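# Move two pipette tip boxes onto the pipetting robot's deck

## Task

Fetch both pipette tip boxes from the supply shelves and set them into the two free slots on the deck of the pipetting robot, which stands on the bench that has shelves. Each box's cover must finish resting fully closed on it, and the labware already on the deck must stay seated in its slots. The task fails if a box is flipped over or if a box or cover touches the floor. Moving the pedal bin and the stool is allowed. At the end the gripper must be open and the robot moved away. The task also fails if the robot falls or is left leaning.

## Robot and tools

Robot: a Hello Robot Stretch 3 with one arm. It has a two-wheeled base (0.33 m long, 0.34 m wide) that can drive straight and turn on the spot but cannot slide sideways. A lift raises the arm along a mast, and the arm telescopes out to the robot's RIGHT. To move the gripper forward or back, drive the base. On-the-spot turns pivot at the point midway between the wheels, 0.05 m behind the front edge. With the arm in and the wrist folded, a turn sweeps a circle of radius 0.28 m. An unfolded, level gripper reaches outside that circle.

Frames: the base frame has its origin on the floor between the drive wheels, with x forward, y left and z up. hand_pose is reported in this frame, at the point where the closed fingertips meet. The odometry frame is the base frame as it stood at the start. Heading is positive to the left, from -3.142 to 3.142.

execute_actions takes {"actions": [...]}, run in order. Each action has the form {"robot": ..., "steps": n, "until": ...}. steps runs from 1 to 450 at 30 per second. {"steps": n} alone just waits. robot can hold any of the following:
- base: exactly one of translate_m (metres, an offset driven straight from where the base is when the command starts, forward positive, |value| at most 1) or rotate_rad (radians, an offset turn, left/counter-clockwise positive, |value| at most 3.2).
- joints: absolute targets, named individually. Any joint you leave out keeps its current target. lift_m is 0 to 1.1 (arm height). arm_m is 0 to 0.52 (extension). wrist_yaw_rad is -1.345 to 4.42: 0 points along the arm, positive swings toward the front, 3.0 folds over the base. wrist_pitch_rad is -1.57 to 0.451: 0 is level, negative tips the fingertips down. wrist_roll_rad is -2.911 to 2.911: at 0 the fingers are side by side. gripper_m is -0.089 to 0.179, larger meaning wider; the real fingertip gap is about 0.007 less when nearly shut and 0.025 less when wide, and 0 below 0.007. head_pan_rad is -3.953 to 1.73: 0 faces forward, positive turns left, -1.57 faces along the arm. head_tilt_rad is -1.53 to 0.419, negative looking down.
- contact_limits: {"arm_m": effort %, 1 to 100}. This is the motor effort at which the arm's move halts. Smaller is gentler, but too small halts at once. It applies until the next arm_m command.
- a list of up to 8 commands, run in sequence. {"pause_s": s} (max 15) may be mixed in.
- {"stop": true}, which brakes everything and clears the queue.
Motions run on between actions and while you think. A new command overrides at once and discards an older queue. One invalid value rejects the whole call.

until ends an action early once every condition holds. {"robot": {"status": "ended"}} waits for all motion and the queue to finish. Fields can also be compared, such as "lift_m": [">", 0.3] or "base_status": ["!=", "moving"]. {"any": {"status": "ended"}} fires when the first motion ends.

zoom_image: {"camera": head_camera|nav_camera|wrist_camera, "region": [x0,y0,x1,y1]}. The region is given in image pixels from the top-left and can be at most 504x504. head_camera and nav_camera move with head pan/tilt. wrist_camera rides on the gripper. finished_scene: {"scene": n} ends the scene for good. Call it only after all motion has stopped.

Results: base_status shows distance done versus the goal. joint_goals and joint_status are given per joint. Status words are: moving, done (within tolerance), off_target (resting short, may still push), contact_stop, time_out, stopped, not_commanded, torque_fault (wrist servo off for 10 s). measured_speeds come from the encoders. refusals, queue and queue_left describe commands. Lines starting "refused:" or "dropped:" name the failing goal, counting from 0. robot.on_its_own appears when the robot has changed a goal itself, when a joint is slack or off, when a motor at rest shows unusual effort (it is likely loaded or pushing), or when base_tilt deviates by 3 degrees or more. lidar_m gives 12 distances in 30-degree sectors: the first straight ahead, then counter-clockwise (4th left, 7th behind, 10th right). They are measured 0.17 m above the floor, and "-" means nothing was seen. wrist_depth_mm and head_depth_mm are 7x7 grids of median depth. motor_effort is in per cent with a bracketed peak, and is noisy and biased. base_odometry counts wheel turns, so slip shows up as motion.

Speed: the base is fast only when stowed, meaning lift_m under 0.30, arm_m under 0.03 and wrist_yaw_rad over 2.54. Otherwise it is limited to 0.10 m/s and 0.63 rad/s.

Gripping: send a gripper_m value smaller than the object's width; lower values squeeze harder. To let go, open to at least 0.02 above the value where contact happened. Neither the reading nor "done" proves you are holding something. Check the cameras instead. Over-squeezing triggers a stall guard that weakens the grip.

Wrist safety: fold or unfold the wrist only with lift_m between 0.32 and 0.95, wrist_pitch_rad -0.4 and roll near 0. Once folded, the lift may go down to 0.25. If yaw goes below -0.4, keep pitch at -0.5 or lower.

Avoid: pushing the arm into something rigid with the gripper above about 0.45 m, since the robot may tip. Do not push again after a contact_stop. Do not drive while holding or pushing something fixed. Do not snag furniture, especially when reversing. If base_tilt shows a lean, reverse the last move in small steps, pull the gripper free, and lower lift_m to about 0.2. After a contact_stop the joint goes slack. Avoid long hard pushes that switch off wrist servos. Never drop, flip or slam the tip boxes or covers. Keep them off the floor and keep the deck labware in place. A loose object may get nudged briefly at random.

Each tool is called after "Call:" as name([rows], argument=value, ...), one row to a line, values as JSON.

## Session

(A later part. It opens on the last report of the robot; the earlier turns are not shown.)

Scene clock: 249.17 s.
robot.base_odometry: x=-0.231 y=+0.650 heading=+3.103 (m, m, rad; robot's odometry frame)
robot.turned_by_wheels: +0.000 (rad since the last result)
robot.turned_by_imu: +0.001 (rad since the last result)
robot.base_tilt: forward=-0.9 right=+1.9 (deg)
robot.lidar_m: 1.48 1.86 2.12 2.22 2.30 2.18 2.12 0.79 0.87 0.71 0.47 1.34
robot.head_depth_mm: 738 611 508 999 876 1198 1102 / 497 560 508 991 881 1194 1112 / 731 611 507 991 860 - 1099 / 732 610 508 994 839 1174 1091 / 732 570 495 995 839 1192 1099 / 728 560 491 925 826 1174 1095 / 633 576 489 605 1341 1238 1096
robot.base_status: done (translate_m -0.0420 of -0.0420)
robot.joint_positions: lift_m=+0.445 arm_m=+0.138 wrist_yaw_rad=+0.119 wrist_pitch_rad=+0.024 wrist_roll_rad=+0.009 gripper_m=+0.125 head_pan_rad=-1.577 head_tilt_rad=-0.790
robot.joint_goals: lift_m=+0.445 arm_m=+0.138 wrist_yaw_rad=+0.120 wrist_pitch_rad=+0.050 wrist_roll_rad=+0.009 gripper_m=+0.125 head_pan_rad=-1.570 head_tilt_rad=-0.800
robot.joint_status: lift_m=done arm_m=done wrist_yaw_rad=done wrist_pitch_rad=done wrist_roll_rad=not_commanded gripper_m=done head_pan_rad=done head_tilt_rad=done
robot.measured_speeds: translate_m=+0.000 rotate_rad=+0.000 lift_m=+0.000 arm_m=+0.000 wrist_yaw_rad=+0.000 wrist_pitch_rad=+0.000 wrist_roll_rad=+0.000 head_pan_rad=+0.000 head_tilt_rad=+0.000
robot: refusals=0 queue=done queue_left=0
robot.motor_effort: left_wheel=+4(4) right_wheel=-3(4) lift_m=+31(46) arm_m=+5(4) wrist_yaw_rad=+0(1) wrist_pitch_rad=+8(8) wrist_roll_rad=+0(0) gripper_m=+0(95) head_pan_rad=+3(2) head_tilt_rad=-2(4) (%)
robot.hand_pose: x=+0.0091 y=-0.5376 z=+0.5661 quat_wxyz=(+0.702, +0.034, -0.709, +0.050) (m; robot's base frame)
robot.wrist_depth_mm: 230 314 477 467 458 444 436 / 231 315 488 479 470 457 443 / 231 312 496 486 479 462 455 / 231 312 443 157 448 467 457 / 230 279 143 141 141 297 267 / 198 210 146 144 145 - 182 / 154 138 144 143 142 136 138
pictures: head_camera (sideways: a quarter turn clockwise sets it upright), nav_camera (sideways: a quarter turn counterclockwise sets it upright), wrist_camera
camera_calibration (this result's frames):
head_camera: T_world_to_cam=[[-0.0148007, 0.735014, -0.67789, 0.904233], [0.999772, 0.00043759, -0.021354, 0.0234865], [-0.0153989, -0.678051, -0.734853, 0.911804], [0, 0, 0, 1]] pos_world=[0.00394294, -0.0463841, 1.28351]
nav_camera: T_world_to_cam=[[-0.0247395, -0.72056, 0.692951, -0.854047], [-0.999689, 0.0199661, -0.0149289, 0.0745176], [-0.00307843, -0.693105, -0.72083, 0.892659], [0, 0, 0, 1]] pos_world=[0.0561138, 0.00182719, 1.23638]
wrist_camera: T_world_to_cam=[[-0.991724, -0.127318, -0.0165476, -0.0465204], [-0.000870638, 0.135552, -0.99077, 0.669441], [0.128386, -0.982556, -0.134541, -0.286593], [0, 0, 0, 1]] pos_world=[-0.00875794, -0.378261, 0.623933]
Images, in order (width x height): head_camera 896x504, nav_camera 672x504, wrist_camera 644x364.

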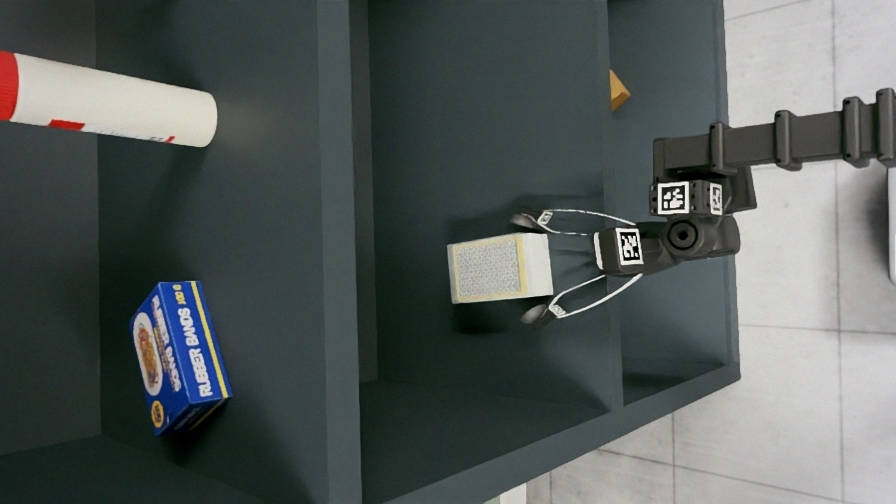

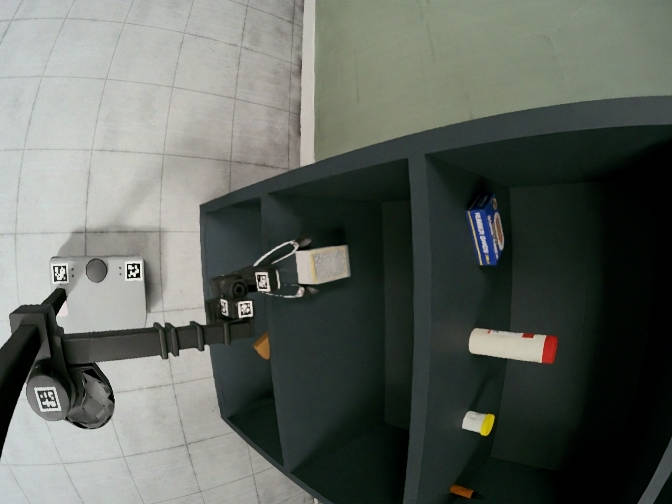

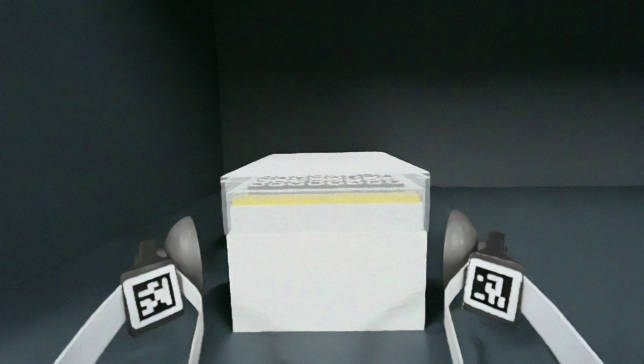

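Call:
execute_actions([
  {"robot":[{"joints":{"arm_m":0.151}},{"joints":{"gripper_m":0.03}},{"pause_s":0.5},{"joints":{"lift_m":0.49}}],"steps":450,"until":{"robot":{"status":"ended"}}},
])

Scene clock: 254.80 s.
robot.base_odometry: x=-0.231 y=+0.650 heading=+3.103 (m, m, rad; robot's odometry frame)
robot.turned_by_wheels: +0.000 (rad since the last result)
robot.turned_by_imu: +0.001 (rad since the last result)
robot.base_tilt: forward=-1.1 right=+1.9 (deg)
robot.lidar_m: 1.48 1.86 2.11 2.22 2.31 2.18 2.11 0.78 0.87 0.71 0.47 1.34
robot.head_depth_mm: 740 611 508 995 880 1200 1101 / 496 559 508 993 885 1195 - / 734 612 508 992 851 1179 1104 / 729 610 508 978 858 1181 1097 / 731 571 494 992 859 1184 1093 / 726 560 491 924 823 1169 1093 / 633 576 488 605 1345 1246 1089
robot.base_status: done (translate_m -0.0420 of -0.0420)
robot.joint_positions: lift_m=+0.490 arm_m=+0.151 wrist_yaw_rad=+0.119 wrist_pitch_rad=+0.016 wrist_roll_rad=+0.009 gripper_m=+0.038 head_pan_rad=-1.577 head_tilt_rad=-0.790
robot.joint_goals: lift_m=+0.490 arm_m=+0.151 wrist_yaw_rad=+0.120 wrist_pitch_rad=+0.050 wrist_roll_rad=+0.009 gripper_m=+0.036 head_pan_rad=-1.570 head_tilt_rad=-0.800
robot.joint_status: lift_m=done arm_m=done wrist_yaw_rad=done wrist_pitch_rad=done wrist_roll_rad=not_commanded gripper_m=done head_pan_rad=done head_tilt_rad=done
robot.measured_speeds: translate_m=+0.000 rotate_rad=+0.000 lift_m=+0.000 arm_m=+0.000 wrist_yaw_rad=+0.000 wrist_pitch_rad=+0.000 wrist_roll_rad=+0.000 head_pan_rad=+0.000 head_tilt_rad=+0.000
robot: refusals=0 queue=done queue_left=0
robot.on_its_own: gripper_m is held at +0.036, not at your +0.030, by its stall guard, which is not easing now
robot.motor_effort: left_wheel=+4(4) right_wheel=-4(4) lift_m=+46(49) arm_m=+4(2) wrist_yaw_rad=+0(0) wrist_pitch_rad=+10(10) wrist_roll_rad=+0(0) gripper_m=-22(100) head_pan_rad=+2(3) head_tilt_rad=-2(3) (%)
robot.hand_pose: x=+0.0091 y=-0.5504 z=+0.6085 quat_wxyz=(+0.703, +0.037, -0.709, +0.047) (m; robot's base frame)
robot.wrist_depth_mm: 232 315 467 457 443 431 420 / 231 314 474 466 454 441 435 / 230 313 494 472 459 455 443 / 231 314 443 183 472 465 453 / 230 311 130 130 130 391 381 / 230 278 131 131 130 269 266 / 211 212 133 133 132 204 204
pictures: head_camera (sideways: a quarter turn clockwise sets it upright), nav_camera (sideways: a quarter turn counterclockwise sets it upright), wrist_camera
camera_calibration (this result's frames):
head_camera: T_world_to_cam=[[-0.0148007, 0.735014, -0.67789, 0.904233], [0.999772, 0.00043759, -0.021354, 0.0234865], [-0.0153989, -0.678051, -0.734853, 0.911804], [0, 0, 0, 1]] pos_world=[0.00394294, -0.0463841, 1.28351]
nav_camera: T_world_to_cam=[[-0.0247395, -0.72056, 0.692951, -0.854047], [-0.999689, 0.0199661, -0.0149289, 0.0745176], [-0.00307843, -0.693105, -0.72083, 0.892659], [0, 0, 0, 1]] pos_world=[0.0561138, 0.00182719, 1.23638]
wrist_camera: T_world_to_cam=[[-0.991744, -0.127157, -0.016613, -0.0473545], [-0.00177089, 0.143117, -0.989704, 0.716759], [0.128225, -0.981503, -0.14216, -0.288314], [0, 0, 0, 1]] pos_world=[-0.00872519, -0.391583, 0.667606]
Images, in order (width x height): head_camera 896x504, nav_camera 672x504, wrist_camera 644x364.

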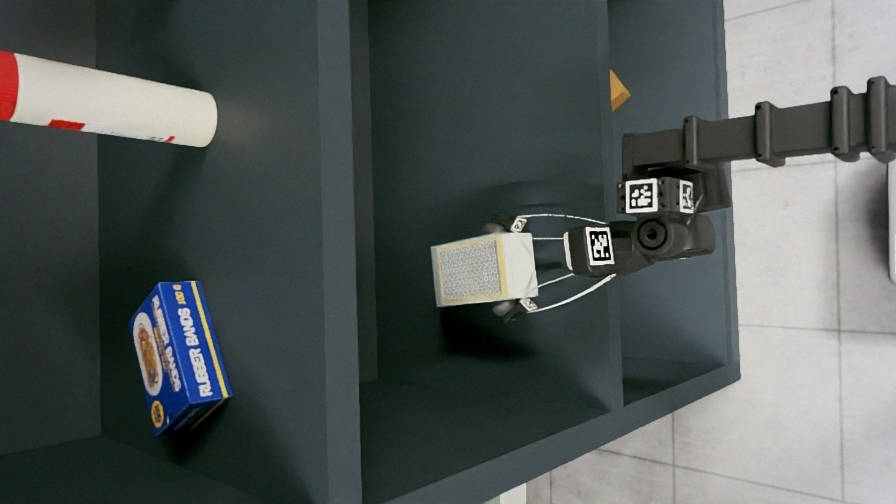

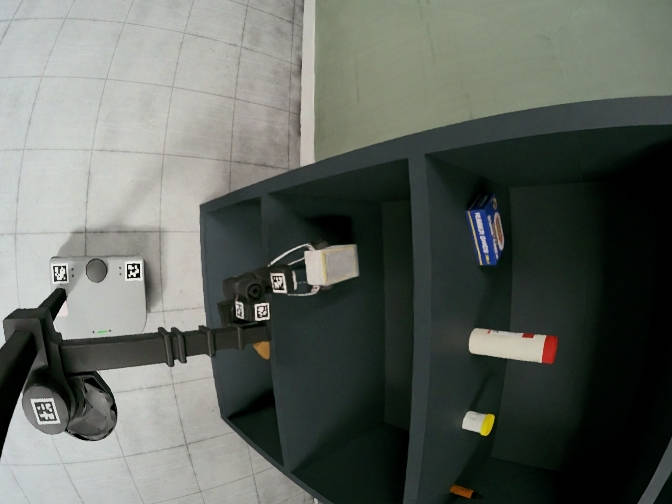

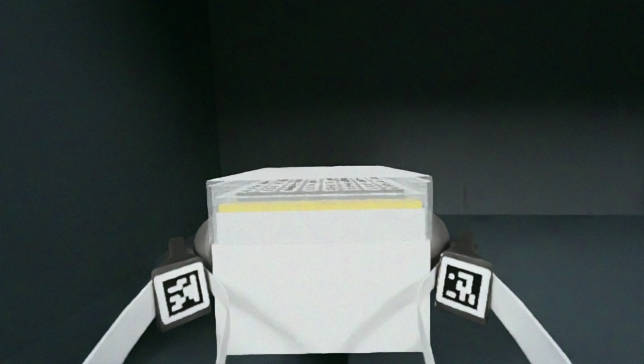

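Call:
execute_actions([
  {"robot":[{"joints":{"arm_m":0.0,"wrist_yaw_rad":0.002},"base":{"translate_m":-0.16}},{"base":{"rotate_rad":0.663}}],"steps":450,"until":{"robot":{"status":"ended"}}},
  {"robot":{"base":{"translate_m":1.0},"joints":{"head_tilt_rad":-0.65}},"steps":450,"until":{"robot":{"translate_m":[">",0.1]}}},
  {"robot":{"joints":{"lift_m":0.95}},"steps":450,"until":{"robot":{"translate_m":[">",0.5]}}},
  {"robot":[{"base":{"translate_m":0.985}},{"base":{"rotate_rad":0.89}}],"steps":450,"until":{"robot":{"status":"ended"}}},
])

Scene clock: 292.93 s.
robot.base_odometry: x=-1.276 y=-0.224 heading=-1.628 (m, m, rad; robot's odometry frame)
robot.turned_by_wheels: +1.553 (rad since the last result)
robot.turned_by_imu: +1.569 (rad since the last result)
robot.base_tilt: forward=-1.0 right=+2.0 (deg)
robot.lidar_m: 1.91 1.47 1.82 3.12 2.15 1.56 1.86 0.90 1.15 0.65 0.65 0.76
robot.head_depth_mm: 980 1029 708 591 - - - / 975 1027 602 581 - - 1116 / 975 1026 403 - - - 1106 / 970 1031 384 - - 1303 1114 / 958 1029 760 553 923 1282 1146 / 963 1051 749 570 982 1293 1140 / 959 1042 749 571 1531 1321 1145
robot.base_status: done (rotate_rad +0.8899 of +0.8900)
robot.joint_positions: lift_m=+0.950 arm_m=+0.000 wrist_yaw_rad=+0.003 wrist_pitch_rad=+0.015 wrist_roll_rad=+0.009 gripper_m=+0.038 head_pan_rad=-1.577 head_tilt_rad=-0.655
robot.joint_goals: lift_m=+0.950 arm_m=+0.000 wrist_yaw_rad=+0.002 wrist_pitch_rad=+0.050 wrist_roll_rad=+0.009 gripper_m=+0.036 head_pan_rad=-1.570 head_tilt_rad=-0.650
robot.joint_status: lift_m=done arm_m=done wrist_yaw_rad=done wrist_pitch_rad=done wrist_roll_rad=not_commanded gripper_m=done head_pan_rad=done head_tilt_rad=done
robot.measured_speeds: translate_m=+0.000 rotate_rad=+0.000 lift_m=+0.000 arm_m=+0.000 wrist_yaw_rad=+0.000 wrist_pitch_rad=+0.000 wrist_roll_rad=+0.000 head_pan_rad=+0.000 head_tilt_rad=+0.000
robot: refusals=0 queue=done queue_left=0
robot.on_its_own: gripper_m is held at +0.036, not at your +0.030, by its stall guard, which is not easing now
robot.motor_effort: left_wheel=-2(7) right_wheel=+4(11) lift_m=+46(47) arm_m=-6(2) wrist_yaw_rad=-1(4) wrist_pitch_rad=+11(10) wrist_roll_rad=+0(0) gripper_m=-22(22) head_pan_rad=+3(2) head_tilt_rad=+2(14) (%)
robot.hand_pose: x=-0.0207 y=-0.4019 z=+1.0683 quat_wxyz=(+0.704, -0.004, -0.710, +0.006) (m; robot's base frame)
robot.wrist_depth_mm: 692 707 701 730 751 769 773 / 888 897 894 901 886 879 898 / 899 916 899 909 896 906 914 / 938 951 919 184 535 528 886 / 686 678 130 130 130 473 602 / 460 472 131 130 130 374 362 / 343 338 133 132 133 308 303
pictures: head_camera (sideways: a quarter turn clockwise sets it upright), nav_camera (sideways: a quarter turn counterclockwise sets it upright), wrist_camera
camera_calibration (this result's frames):
head_camera: T_world_to_cam=[[-0.0153909, 0.636874, -0.770814, 1.02534], [0.999754, -0.00249349, -0.0220224, 0.0243606], [-0.0159475, -0.770964, -0.636679, 0.784117], [0, 0, 0, 1]] pos_world=[0.00393111, -0.0484265, 1.29012]
nav_camera: T_world_to_cam=[[-0.024138, -0.620518, 0.78382, -0.972482], [-0.999702, 0.0178174, -0.0166808, 0.0768013], [-0.00361488, -0.783989, -0.620764, 0.762505], [0, 0, 0, 1]] pos_world=[0.056061, -0.00701503, 1.23687]
wrist_camera: T_world_to_cam=[[-0.9998, -0.0110851, -0.0166244, -0.00389105], [0.0148646, 0.143364, -0.989558, 1.15075], [0.0133527, -0.989608, -0.143171, -0.0778856], [0, 0, 0, 1]] pos_world=[-0.0199557, -0.242095, 1.12752]
Images, in order (width x height): head_camera 896x504, nav_camera 672x504, wrist_camera 644x364.

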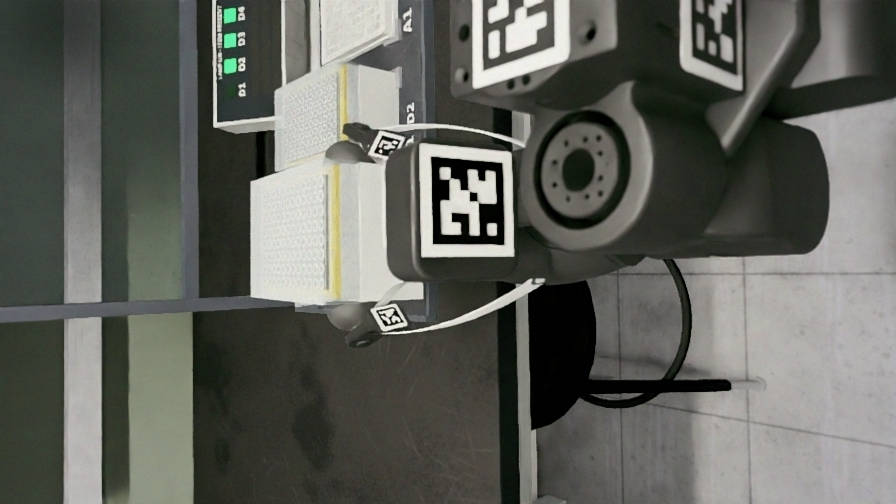

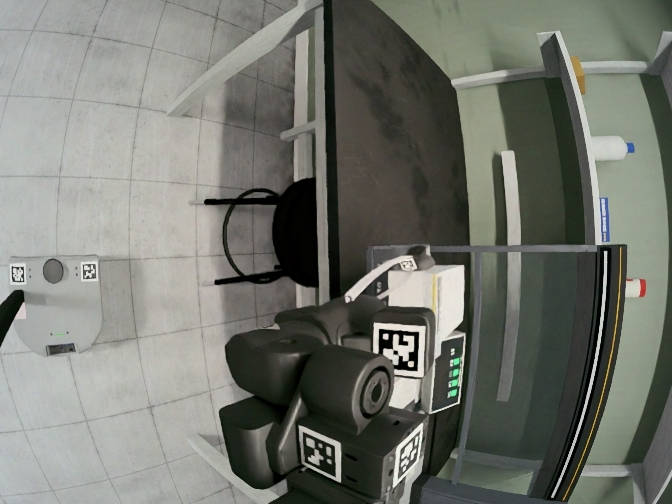

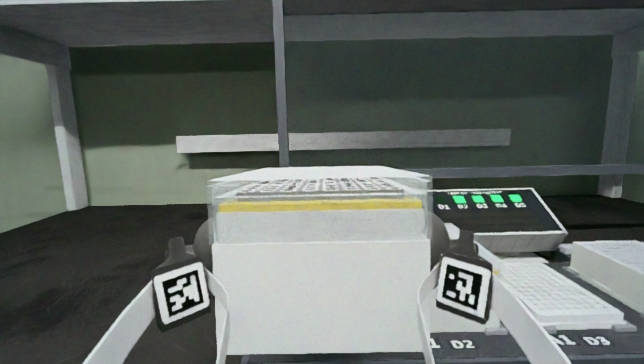

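Call:
execute_actions([
  {"robot":{"joints":{"lift_m":0.872,"arm_m":0.06,"head_pan_rad":-1.57}},"steps":300,"until":{"robot":{"status":"ended"}}},
])

Scene clock: 299.47 s.
robot.base_odometry: x=-1.276 y=-0.224 heading=-1.628 (m, m, rad; robot's odometry frame)
robot.turned_by_wheels: +0.000 (rad since the last result)
robot.turned_by_imu: +0.001 (rad since the last result)
robot.base_tilt: forward=-1.0 right=+2.0 (deg)
robot.lidar_m: 1.91 1.48 1.83 3.13 2.15 1.56 1.86 0.91 1.15 0.65 0.65 0.76
robot.head_depth_mm: 975 1027 707 574 - - 1132 / 972 1034 598 573 - - 1128 / 969 1030 667 537 - - 1137 / 966 1027 550 478 - 1290 1141 / 954 1030 729 552 924 1296 1138 / 955 1050 751 572 978 1296 1137 / 961 1045 749 570 1527 1319 1140
robot.base_status: done (rotate_rad +0.8899 of +0.8900)
robot.joint_positions: lift_m=+0.872 arm_m=+0.060 wrist_yaw_rad=+0.003 wrist_pitch_rad=+0.015 wrist_roll_rad=+0.009 gripper_m=+0.038 head_pan_rad=-1.577 head_tilt_rad=-0.655
robot.joint_goals: lift_m=+0.872 arm_m=+0.060 wrist_yaw_rad=+0.002 wrist_pitch_rad=+0.050 wrist_roll_rad=+0.009 gripper_m=+0.036 head_pan_rad=-1.570 head_tilt_rad=-0.650
robot.joint_status: lift_m=done arm_m=done wrist_yaw_rad=done wrist_pitch_rad=done wrist_roll_rad=not_commanded gripper_m=done head_pan_rad=done head_tilt_rad=done
robot.measured_speeds: translate_m=+0.000 rotate_rad=+0.000 lift_m=+0.000 arm_m=+0.000 wrist_yaw_rad=+0.000 wrist_pitch_rad=+0.000 wrist_roll_rad=+0.000 head_pan_rad=+0.000 head_tilt_rad=+0.000
robot: refusals=0 queue=done queue_left=0
robot.on_its_own: gripper_m is held at +0.036, not at your +0.030, by its stall guard, which is not easing now
robot.motor_effort: left_wheel=-2(2) right_wheel=+4(4) lift_m=+32(46) arm_m=+5(5) wrist_yaw_rad=-1(0) wrist_pitch_rad=+11(10) wrist_roll_rad=+0(0) gripper_m=-21(22) head_pan_rad=+3(2) head_tilt_rad=+3(3) (%)
robot.hand_pose: x=-0.0207 y=-0.4612 z=+0.9908 quat_wxyz=(+0.704, -0.004, -0.710, +0.006) (m; robot's base frame)
robot.wrist_depth_mm: 789 809 821 814 806 818 811 / 831 841 844 834 863 839 864 / 853 849 841 803 854 811 855 / 826 838 813 183 331 402 430 / 437 431 130 130 130 244 315 / 292 297 131 131 130 247 246 / 218 216 133 132 132 207 206
pictures: head_camera (sideways: a quarter turn clockwise sets it upright), nav_camera (sideways: a quarter turn counterclockwise sets it upright), wrist_camera
camera_calibration (this result's frames):
head_camera: T_world_to_cam=[[-0.015391, 0.636873, -0.770815, 1.02534], [0.999754, -0.0024934, -0.0220224, 0.0243606], [-0.0159474, -0.770965, -0.636678, 0.784116], [0, 0, 0, 1]] pos_world=[0.00393111, -0.0484266, 1.29012]
nav_camera: T_world_to_cam=[[-0.0241379, -0.620517, 0.783821, -0.972483], [-0.999702, 0.0178173, -0.0166808, 0.0768013], [-0.0036148, -0.78399, -0.620762, 0.762504], [0, 0, 0, 1]] pos_world=[0.056061, -0.00701513, 1.23687]
wrist_camera: T_world_to_cam=[[-0.9998, -0.0110831, -0.0166251, -0.00583575], [0.0148644, 0.14345, -0.989546, 1.08259], [0.0133521, -0.989596, -0.143256, -0.147604], [0, 0, 0, 1]] pos_world=[-0.0199558, -0.30143, 1.05003]
Images, in order (width x height): head_camera 896x504, nav_camera 672x504, wrist_camera 644x364.

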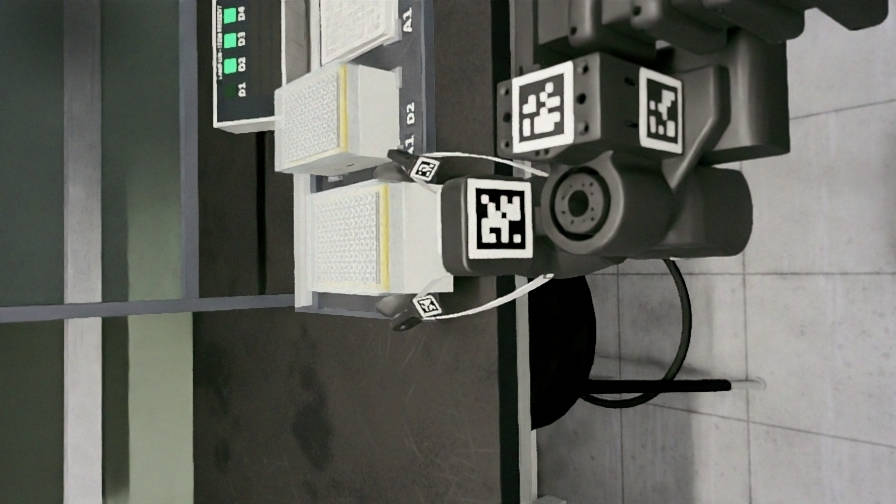

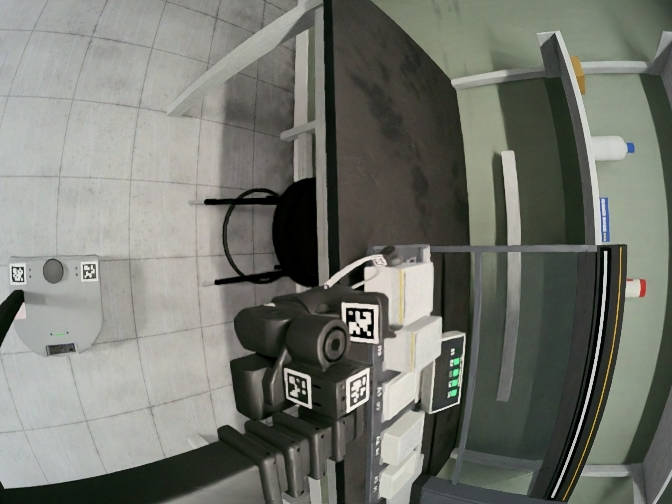

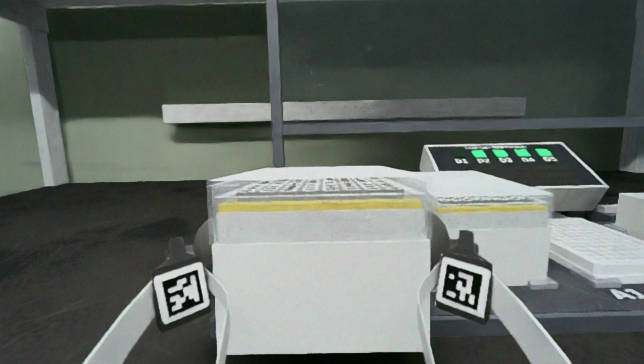

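Call:
execute_actions([
  {"robot":[{"joints":{"arm_m":0.172}},{"joints":{"lift_m":0.86}}],"steps":300,"until":{"robot":{"status":"ended"}}},
])

Call:
zoom_image(camera="head_camera", region=[200, 50, 500, 350])

Scene clock: 304.93 s.
robot.base_odometry: x=-1.276 y=-0.224 heading=-1.628 (m, m, rad; robot's odometry frame)
robot.turned_by_wheels: +0.000 (rad since the last result)
robot.turned_by_imu: +0.001 (rad since the last result)
robot.base_tilt: forward=-1.0 right=+2.0 (deg)
robot.lidar_m: 1.91 1.48 1.83 3.12 2.15 1.55 1.87 0.90 1.15 0.65 0.65 0.76
robot.head_depth_mm: 974 1032 706 596 - - 1140 / 974 1032 600 - 1489 1321 1145 / 970 1030 726 - 1491 1315 1143 / 969 1022 593 - 1193 1293 1144 / 953 1019 751 571 920 1294 1140 / 964 1045 749 572 980 1282 1142 / 957 1051 748 570 1535 1329 1134
robot.base_status: done (rotate_rad +0.8899 of +0.8900)
robot.joint_positions: lift_m=+0.860 arm_m=+0.172 wrist_yaw_rad=+0.003 wrist_pitch_rad=+0.015 wrist_roll_rad=+0.009 gripper_m=+0.038 head_pan_rad=-1.577 head_tilt_rad=-0.655
robot.joint_goals: lift_m=+0.860 arm_m=+0.172 wrist_yaw_rad=+0.002 wrist_pitch_rad=+0.050 wrist_roll_rad=+0.009 gripper_m=+0.036 head_pan_rad=-1.570 head_tilt_rad=-0.650
robot.joint_status: lift_m=done arm_m=done wrist_yaw_rad=done wrist_pitch_rad=done wrist_roll_rad=not_commanded gripper_m=done head_pan_rad=done head_tilt_rad=done
robot.measured_speeds: translate_m=+0.000 rotate_rad=+0.000 lift_m=+0.000 arm_m=+0.000 wrist_yaw_rad=+0.000 wrist_pitch_rad=+0.000 wrist_roll_rad=+0.000 head_pan_rad=+0.000 head_tilt_rad=+0.000
robot: refusals=0 queue=done queue_left=0
robot.on_its_own: gripper_m is held at +0.036, not at your +0.030, by its stall guard, which is not easing now
robot.motor_effort: left_wheel=-2(2) right_wheel=+3(3) lift_m=+32(33) arm_m=+4(5) wrist_yaw_rad=+0(1) wrist_pitch_rad=+10(10) wrist_roll_rad=+0(0) gripper_m=-22(22) head_pan_rad=+3(3) head_tilt_rad=+2(2) (%)
robot.hand_pose: x=-0.0208 y=-0.5732 z=+0.9788 quat_wxyz=(+0.704, -0.004, -0.710, +0.006) (m; robot's base frame)
robot.wrist_depth_mm: 727 728 722 717 715 708 719 / 721 734 738 733 733 741 738 / 753 749 745 765 749 354 354 / 744 767 738 184 586 305 303 / 397 389 130 130 130 160 138 / 264 272 131 131 130 132 131 / 198 196 133 132 132 155 134
pictures: head_camera (sideways: a quarter turn clockwise sets it upright), nav_camera (sideways: a quarter turn counterclockwise sets it upright), wrist_camera
camera_calibration (this result's frames):
head_camera: T_world_to_cam=[[-0.015391, 0.636861, -0.770825, 1.02535], [0.999754, -0.00249385, -0.0220225, 0.0243606], [-0.0159476, -0.770974, -0.636667, 0.784101], [0, 0, 0, 1]] pos_world=[0.00393111, -0.0484267, 1.29012]
nav_camera: T_world_to_cam=[[-0.0241379, -0.620506, 0.783831, -0.972495], [-0.999702, 0.0178171, -0.016681, 0.0768016], [-0.00361494, -0.784, -0.620751, 0.762488], [0, 0, 0, 1]] pos_world=[0.056061, -0.0070161, 1.23687]
wrist_camera: T_world_to_cam=[[-0.999801, -0.0110602, -0.0166253, -0.00726904], [0.0148675, 0.143482, -0.989541, 1.08679], [0.0133299, -0.989591, -0.143289, -0.260127], [0, 0, 0, 1]] pos_world=[-0.0199579, -0.413435, 1.03803]
Images, in order (width x height): head_camera 896x504, nav_camera 672x504, wrist_camera 644x364.

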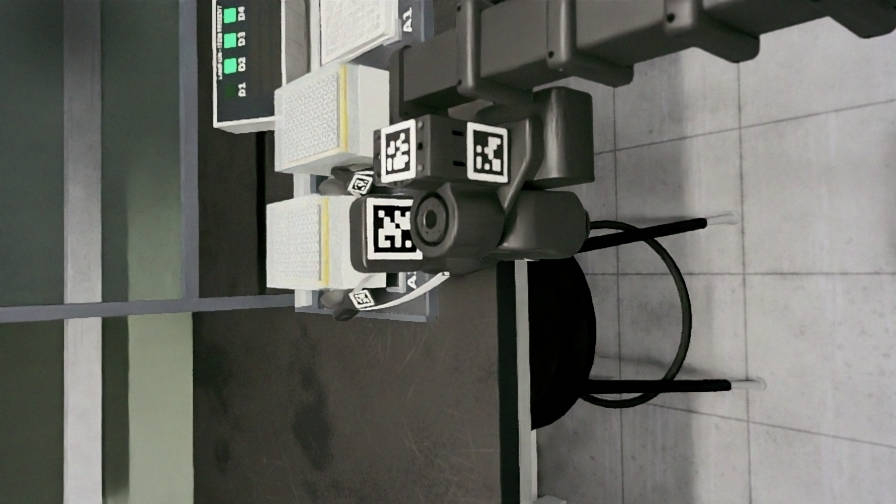

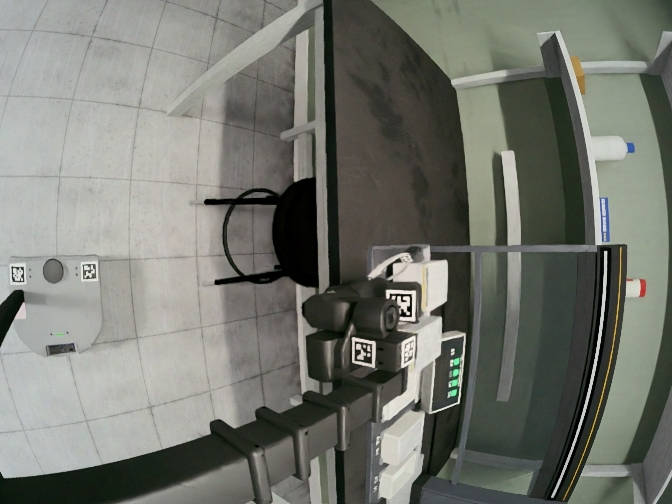

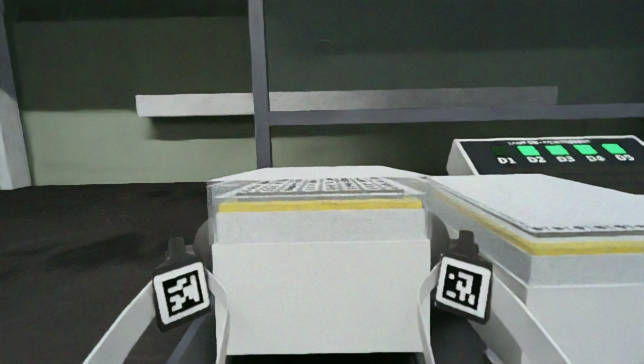

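Region (200, 50, 500, 350) of head_camera's 896x504 image, scaled by 1.680, with more detail than that image has.

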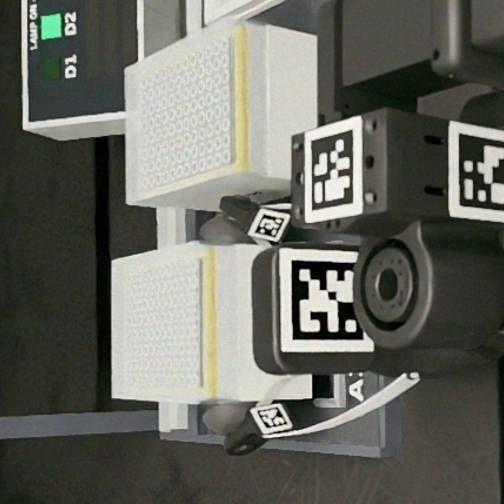

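Call:
execute_actions([
  {"robot":{"joints":{"lift_m":0.842}},"steps":300,"until":{"robot":{"status":"ended"}}},
])

Scene clock: 309.20 s.
robot.base_odometry: x=-1.276 y=-0.224 heading=-1.628 (m, m, rad; robot's odometry frame)
robot.turned_by_wheels: +0.000 (rad since the last result)
robot.turned_by_imu: +0.001 (rad since the last result)
robot.base_tilt: forward=-1.0 right=+1.8 (deg)
robot.lidar_m: 1.91 1.48 1.83 3.13 2.15 1.56 1.87 0.90 1.15 0.65 0.65 0.76
robot.head_depth_mm: 980 1032 708 586 - - 1145 / 978 1029 598 595 1495 1320 1143 / 967 1030 692 - 1490 1317 1144 / 971 1031 601 - 1189 1288 1133 / 953 1018 751 572 919 1285 1136 / 966 1049 748 571 978 1286 1141 / 959 1050 749 571 1536 1322 1138
robot.base_status: done (rotate_rad +0.8899 of +0.8900)
robot.joint_positions: lift_m=+0.842 arm_m=+0.172 wrist_yaw_rad=+0.003 wrist_pitch_rad=+0.022 wrist_roll_rad=+0.009 gripper_m=+0.038 head_pan_rad=-1.577 head_tilt_rad=-0.655
robot.joint_goals: lift_m=+0.842 arm_m=+0.172 wrist_yaw_rad=+0.002 wrist_pitch_rad=+0.050 wrist_roll_rad=+0.009 gripper_m=+0.036 head_pan_rad=-1.570 head_tilt_rad=-0.650
robot.joint_status: lift_m=done arm_m=done wrist_yaw_rad=done wrist_pitch_rad=done wrist_roll_rad=not_commanded gripper_m=done head_pan_rad=done head_tilt_rad=done
robot.measured_speeds: translate_m=+0.000 rotate_rad=+0.000 lift_m=+0.000 arm_m=+0.000 wrist_yaw_rad=+0.000 wrist_pitch_rad=+0.000 wrist_roll_rad=+0.000 head_pan_rad=+0.000 head_tilt_rad=+0.000
robot: refusals=0 queue=done queue_left=0
robot.on_its_own: gripper_m is held at +0.036, not at your +0.030, by its stall guard, which is not easing now
robot.motor_effort: left_wheel=-2(2) right_wheel=+3(4) lift_m=+31(32) arm_m=+5(4) wrist_yaw_rad=-1(2) wrist_pitch_rad=+9(11) wrist_roll_rad=+0(0) gripper_m=-21(21) head_pan_rad=+3(3) head_tilt_rad=+3(2) (%)
robot.hand_pose: x=-0.0206 y=-0.5734 z=+0.9626 quat_wxyz=(+0.704, -0.006, -0.710, +0.009) (m; robot's base frame)
robot.wrist_depth_mm: 711 732 716 722 717 715 721 / 737 729 719 719 721 723 732 / 755 748 757 763 757 350 347 / 723 697 566 162 240 185 161 / 353 345 129 129 129 146 128 / 232 231 131 131 130 131 131 / 173 158 133 133 133 139 133
pictures: head_camera (sideways: a quarter turn clockwise sets it upright), nav_camera (sideways: a quarter turn counterclockwise sets it upright), wrist_camera
camera_calibration (this result's frames):
head_camera: T_world_to_cam=[[-0.0153911, 0.636857, -0.770829, 1.02536], [0.999754, -0.00249387, -0.0220225, 0.0243607], [-0.0159475, -0.770978, -0.636662, 0.784094], [0, 0, 0, 1]] pos_world=[0.00393111, -0.0484268, 1.29012]
nav_camera: T_world_to_cam=[[-0.0241378, -0.620501, 0.783834, -0.9725], [-0.999702, 0.0178169, -0.0166811, 0.0768017], [-0.00361487, -0.784004, -0.620746, 0.762482], [0, 0, 0, 1]] pos_world=[0.056061, -0.00701651, 1.23687]
wrist_camera: T_world_to_cam=[[-0.999793, -0.0118484, -0.0165663, -0.0078748], [0.0147916, 0.136749, -0.990495, 1.06783], [0.0140012, -0.990535, -0.136546, -0.2696], [0, 0, 0, 1]] pos_world=[-0.0198933, -0.413167, 1.02074]
Images, in order (width x height): head_camera 896x504, nav_camera 672x504, wrist_camera 644x364.

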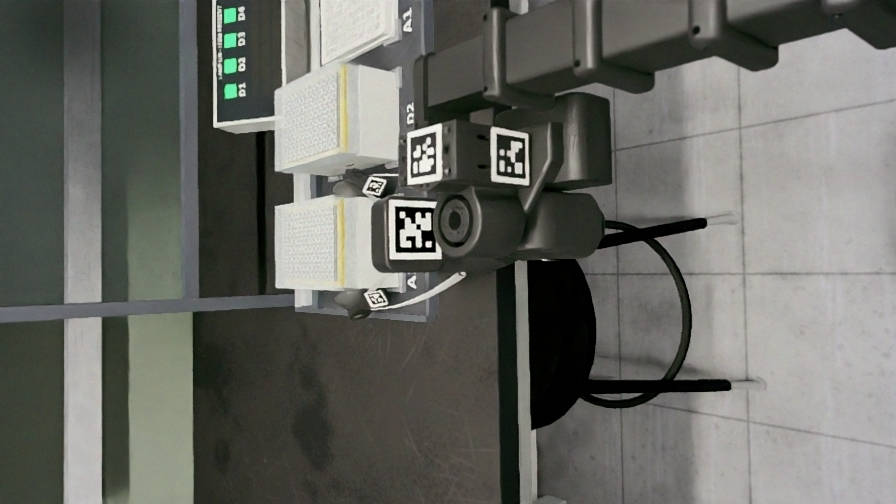

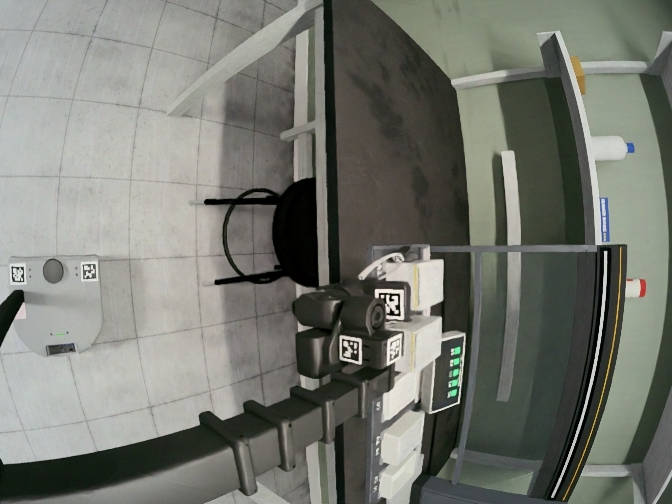

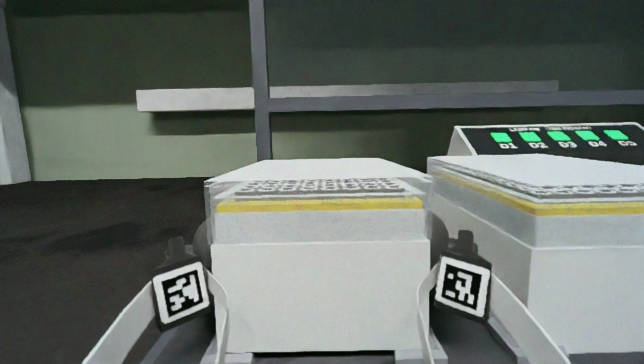

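Call:
execute_actions([
  {"robot":[{"joints":{"lift_m":0.838}},{"joints":{"gripper_m":0.105}},{"joints":{"arm_m":0.0}}],"steps":300,"until":{"robot":{"status":"ended"}}},
])

Call:
zoom_image(camera="wrist_camera", region=[180, 100, 640, 300])

Scene clock: 319.60 s.
robot.base_odometry: x=-1.276 y=-0.224 heading=-1.628 (m, m, rad; robot's odometry frame)
robot.turned_by_wheels: +0.000 (rad since the last result)
robot.turned_by_imu: +0.001 (rad since the last result)
robot.base_tilt: forward=-1.1 right=+2.0 (deg)
robot.lidar_m: 1.91 1.48 1.83 3.13 2.16 1.56 1.87 0.90 1.15 0.65 0.65 0.76
robot.head_depth_mm: 974 1031 707 574 1540 1402 - / 978 1029 599 573 1543 1402 - / 971 1030 667 578 1574 - - / 968 1028 599 572 942 - 1143 / 956 1027 730 576 918 1293 1140 / 960 1051 748 572 974 1287 1138 / 956 1046 748 571 1544 1319 1136
robot.base_status: done (rotate_rad +0.8898 of +0.8900)
robot.joint_positions: lift_m=+0.838 arm_m=+0.000 wrist_yaw_rad=+0.003 wrist_pitch_rad=+0.029 wrist_roll_rad=+0.009 gripper_m=+0.105 head_pan_rad=-1.577 head_tilt_rad=-0.655
robot.joint_goals: lift_m=+0.838 arm_m=+0.000 wrist_yaw_rad=+0.002 wrist_pitch_rad=+0.050 wrist_roll_rad=+0.009 gripper_m=+0.105 head_pan_rad=-1.570 head_tilt_rad=-0.650
robot.joint_status: lift_m=done arm_m=done wrist_yaw_rad=done wrist_pitch_rad=done wrist_roll_rad=not_commanded gripper_m=done head_pan_rad=done head_tilt_rad=done
robot.measured_speeds: translate_m=+0.000 rotate_rad=+0.000 lift_m=+0.000 arm_m=+0.000 wrist_yaw_rad=+0.000 wrist_pitch_rad=+0.000 wrist_roll_rad=+0.000 head_pan_rad=+0.000 head_tilt_rad=+0.000
robot: refusals=0 queue=done queue_left=0
robot.motor_effort: left_wheel=-2(2) right_wheel=+4(4) lift_m=+30(30) arm_m=-6(10) wrist_yaw_rad=-1(1) wrist_pitch_rad=+7(9) wrist_roll_rad=+0(1) gripper_m=+0(77) head_pan_rad=+3(3) head_tilt_rad=+2(3) (%)
robot.hand_pose: x=-0.0208 y=-0.4021 z=+0.9604 quat_wxyz=(+0.704, -0.009, -0.710, +0.011) (m; robot's base frame)
robot.wrist_depth_mm: 860 870 873 865 875 875 860 / 885 894 897 898 900 887 879 / 902 909 922 908 525 510 885 / 759 733 697 297 303 299 383 / 353 346 331 292 290 281 276 / 231 235 223 220 217 227 213 / 190 190 190 190 191 213 191
pictures: head_camera (sideways: a quarter turn clockwise sets it upright), nav_camera (sideways: a quarter turn counterclockwise sets it upright), wrist_camera
camera_calibration (this result's frames):
head_camera: T_world_to_cam=[[-0.0153916, 0.636809, -0.770868, 1.02541], [0.999754, -0.00249499, -0.0220227, 0.0243609], [-0.0159476, -0.771018, -0.636614, 0.784032], [0, 0, 0, 1]] pos_world=[0.00393112, -0.0484275, 1.29012]
nav_camera: T_world_to_cam=[[-0.0241374, -0.620452, 0.783873, -0.97255], [-0.999702, 0.0178156, -0.0166818, 0.0768026], [-0.00361491, -0.784042, -0.620697, 0.762419], [0, 0, 0, 1]] pos_world=[0.056061, -0.0070205, 1.23687]
wrist_camera: T_world_to_cam=[[-0.999801, -0.0112466, -0.016505, -0.00588347], [0.0149105, 0.129512, -0.991466, 1.04035], [0.0132882, -0.991514, -0.129319, -0.107649], [0, 0, 0, 1]] pos_world=[-0.0199639, -0.241539, 1.01745]
Images, in order (width x height): head_camera 896x504, nav_camera 672x504, wrist_camera 644x364.

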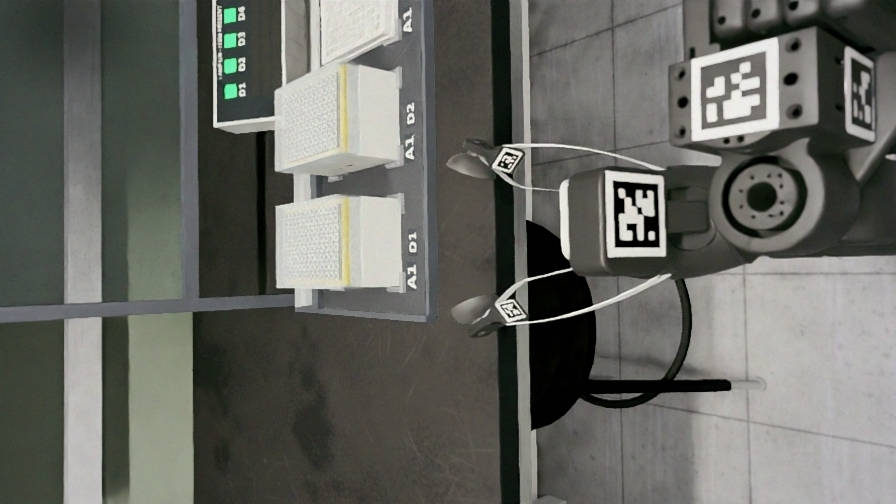

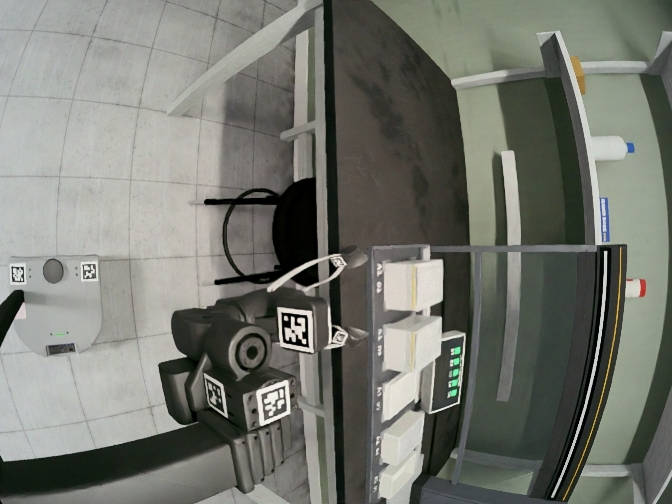

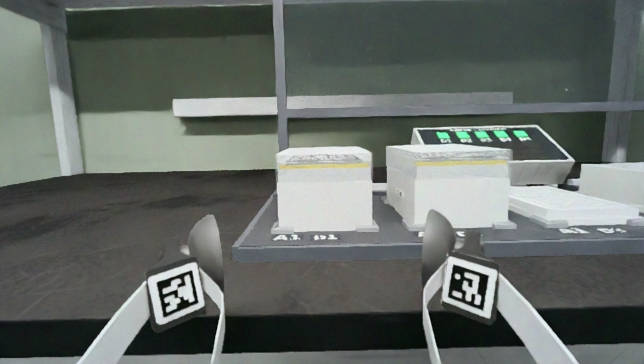

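Region (180, 100, 640, 300) of wrist_camera's 644x364 image, scaled by 1.096; it fills the top 219 rows of this view, and the rest is white.

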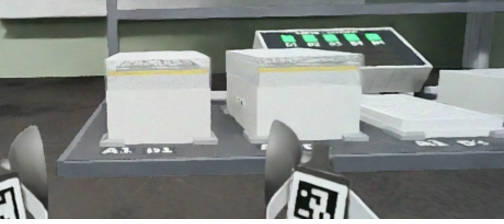

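Both boxes are seated and all five lamps are lit. Next I swing the wrist clear and finish.

Call:
execute_actions([
  {"robot":{"joints":{"wrist_yaw_rad":1.5,"head_pan_rad":-1.8}},"steps":200,"until":{"robot":{"status":"ended"}}},
])

Scene clock: 323.87 s.
robot.base_odometry: x=-1.276 y=-0.224 heading=-1.628 (m, m, rad; robot's odometry frame)
robot.turned_by_wheels: +0.000 (rad since the last result)
robot.turned_by_imu: +0.001 (rad since the last result)
robot.base_tilt: forward=-1.0 right=+1.9 (deg)
robot.lidar_m: 1.91 1.48 1.83 3.13 2.15 1.56 1.87 0.90 1.15 0.65 0.65 0.76
robot.head_depth_mm: 1107 1029 669 629 1574 - - / 1062 1029 702 614 1567 - 1094 / 1013 764 705 594 1574 - 1097 / 995 972 609 572 1559 - - / 968 1025 667 571 1222 1325 - / 954 1024 625 568 915 1328 1195 / 922 1011 748 571 891 1260 -
robot.base_status: done (rotate_rad +0.8899 of +0.8900)
robot.joint_positions: lift_m=+0.838 arm_m=+0.000 wrist_yaw_rad=+1.498 wrist_pitch_rad=+0.029 wrist_roll_rad=+0.009 gripper_m=+0.105 head_pan_rad=-1.793 head_tilt_rad=-0.655
robot.joint_goals: lift_m=+0.838 arm_m=+0.000 wrist_yaw_rad=+1.500 wrist_pitch_rad=+0.050 wrist_roll_rad=+0.009 gripper_m=+0.105 head_pan_rad=-1.800 head_tilt_rad=-0.650
robot.joint_status: lift_m=done arm_m=done wrist_yaw_rad=done wrist_pitch_rad=done wrist_roll_rad=not_commanded gripper_m=done head_pan_rad=done head_tilt_rad=done
robot.measured_speeds: translate_m=+0.000 rotate_rad=+0.000 lift_m=+0.000 arm_m=+0.000 wrist_yaw_rad=+0.000 wrist_pitch_rad=+0.000 wrist_roll_rad=+0.000 head_pan_rad=+0.000 head_tilt_rad=+0.000
robot: refusals=0 queue=done queue_left=0
robot.motor_effort: left_wheel=-2(2) right_wheel=+4(4) lift_m=+30(30) arm_m=-6(6) wrist_yaw_rad=+1(2) wrist_pitch_rad=+6(6) wrist_roll_rad=+0(0) gripper_m=+0(0) head_pan_rad=-2(15) head_tilt_rad=+2(3) (%)
robot.hand_pose: x=+0.2348 y=-0.1640 z=+0.9604 quat_wxyz=(+0.509, +0.476, -0.527, +0.487) (m; robot's base frame)
robot.wrist_depth_mm: - - - - - - - / - - - - - - - / - - - - - - - / - - - - - 615 595 / - - - - - 446 320 / - - - - - - 337 / - - - - - 608 -
pictures: head_camera (sideways: a quarter turn clockwise sets it upright), nav_camera (sideways: a quarter turn counterclockwise sets it upright), wrist_camera
camera_calibration (this result's frames):
head_camera: T_world_to_cam=[[0.12148, 0.625304, -0.770868, 1.02458], [0.975977, -0.216756, -0.0220227, 0.024506], [-0.180861, -0.749674, -0.636614, 0.785038], [0, 0, 0, 1]] pos_world=[-0.00639996, -0.0468368, 1.29012]
nav_camera: T_world_to_cam=[[-0.156584, -0.600854, 0.783873, -0.971742], [-0.972642, 0.231709, -0.0166818, 0.0766375], [-0.171607, -0.76504, -0.620697, 0.763444], [0, 0, 0, 1]] pos_world=[0.0533945, -0.0175675, 1.23687]
wrist_camera: T_world_to_cam=[[-0.0642892, -0.997795, -0.0165048, -0.129185], [-0.128016, 0.0246484, -0.991466, 1.02206], [0.989686, -0.0616276, -0.129319, 0.0483315], [0, 0, 0, 1]] pos_world=[0.0747017, -0.151114, 1.01745]
Images, in order (width x height): head_camera 896x504, nav_camera 672x504, wrist_camera 644x364.

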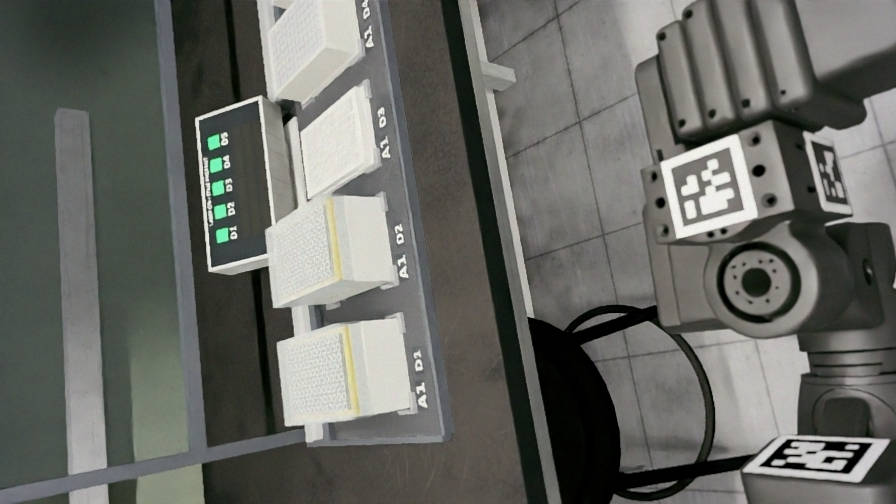

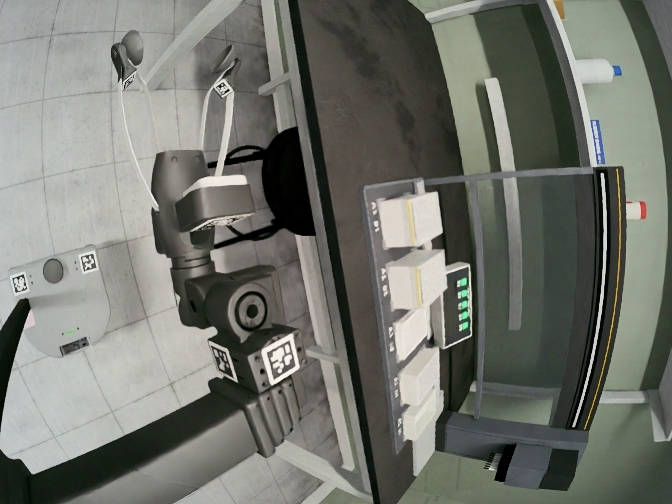

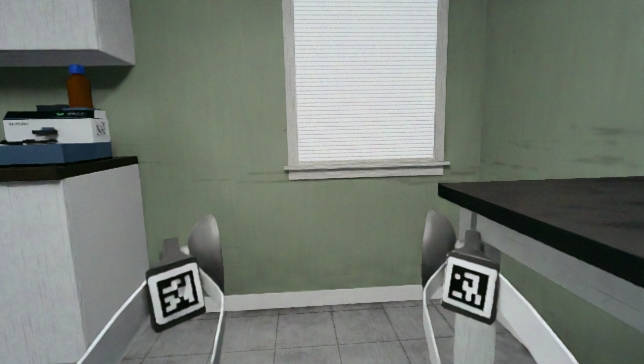

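Call:
finished_scene(scene=2)

The scene is finished: the task was done.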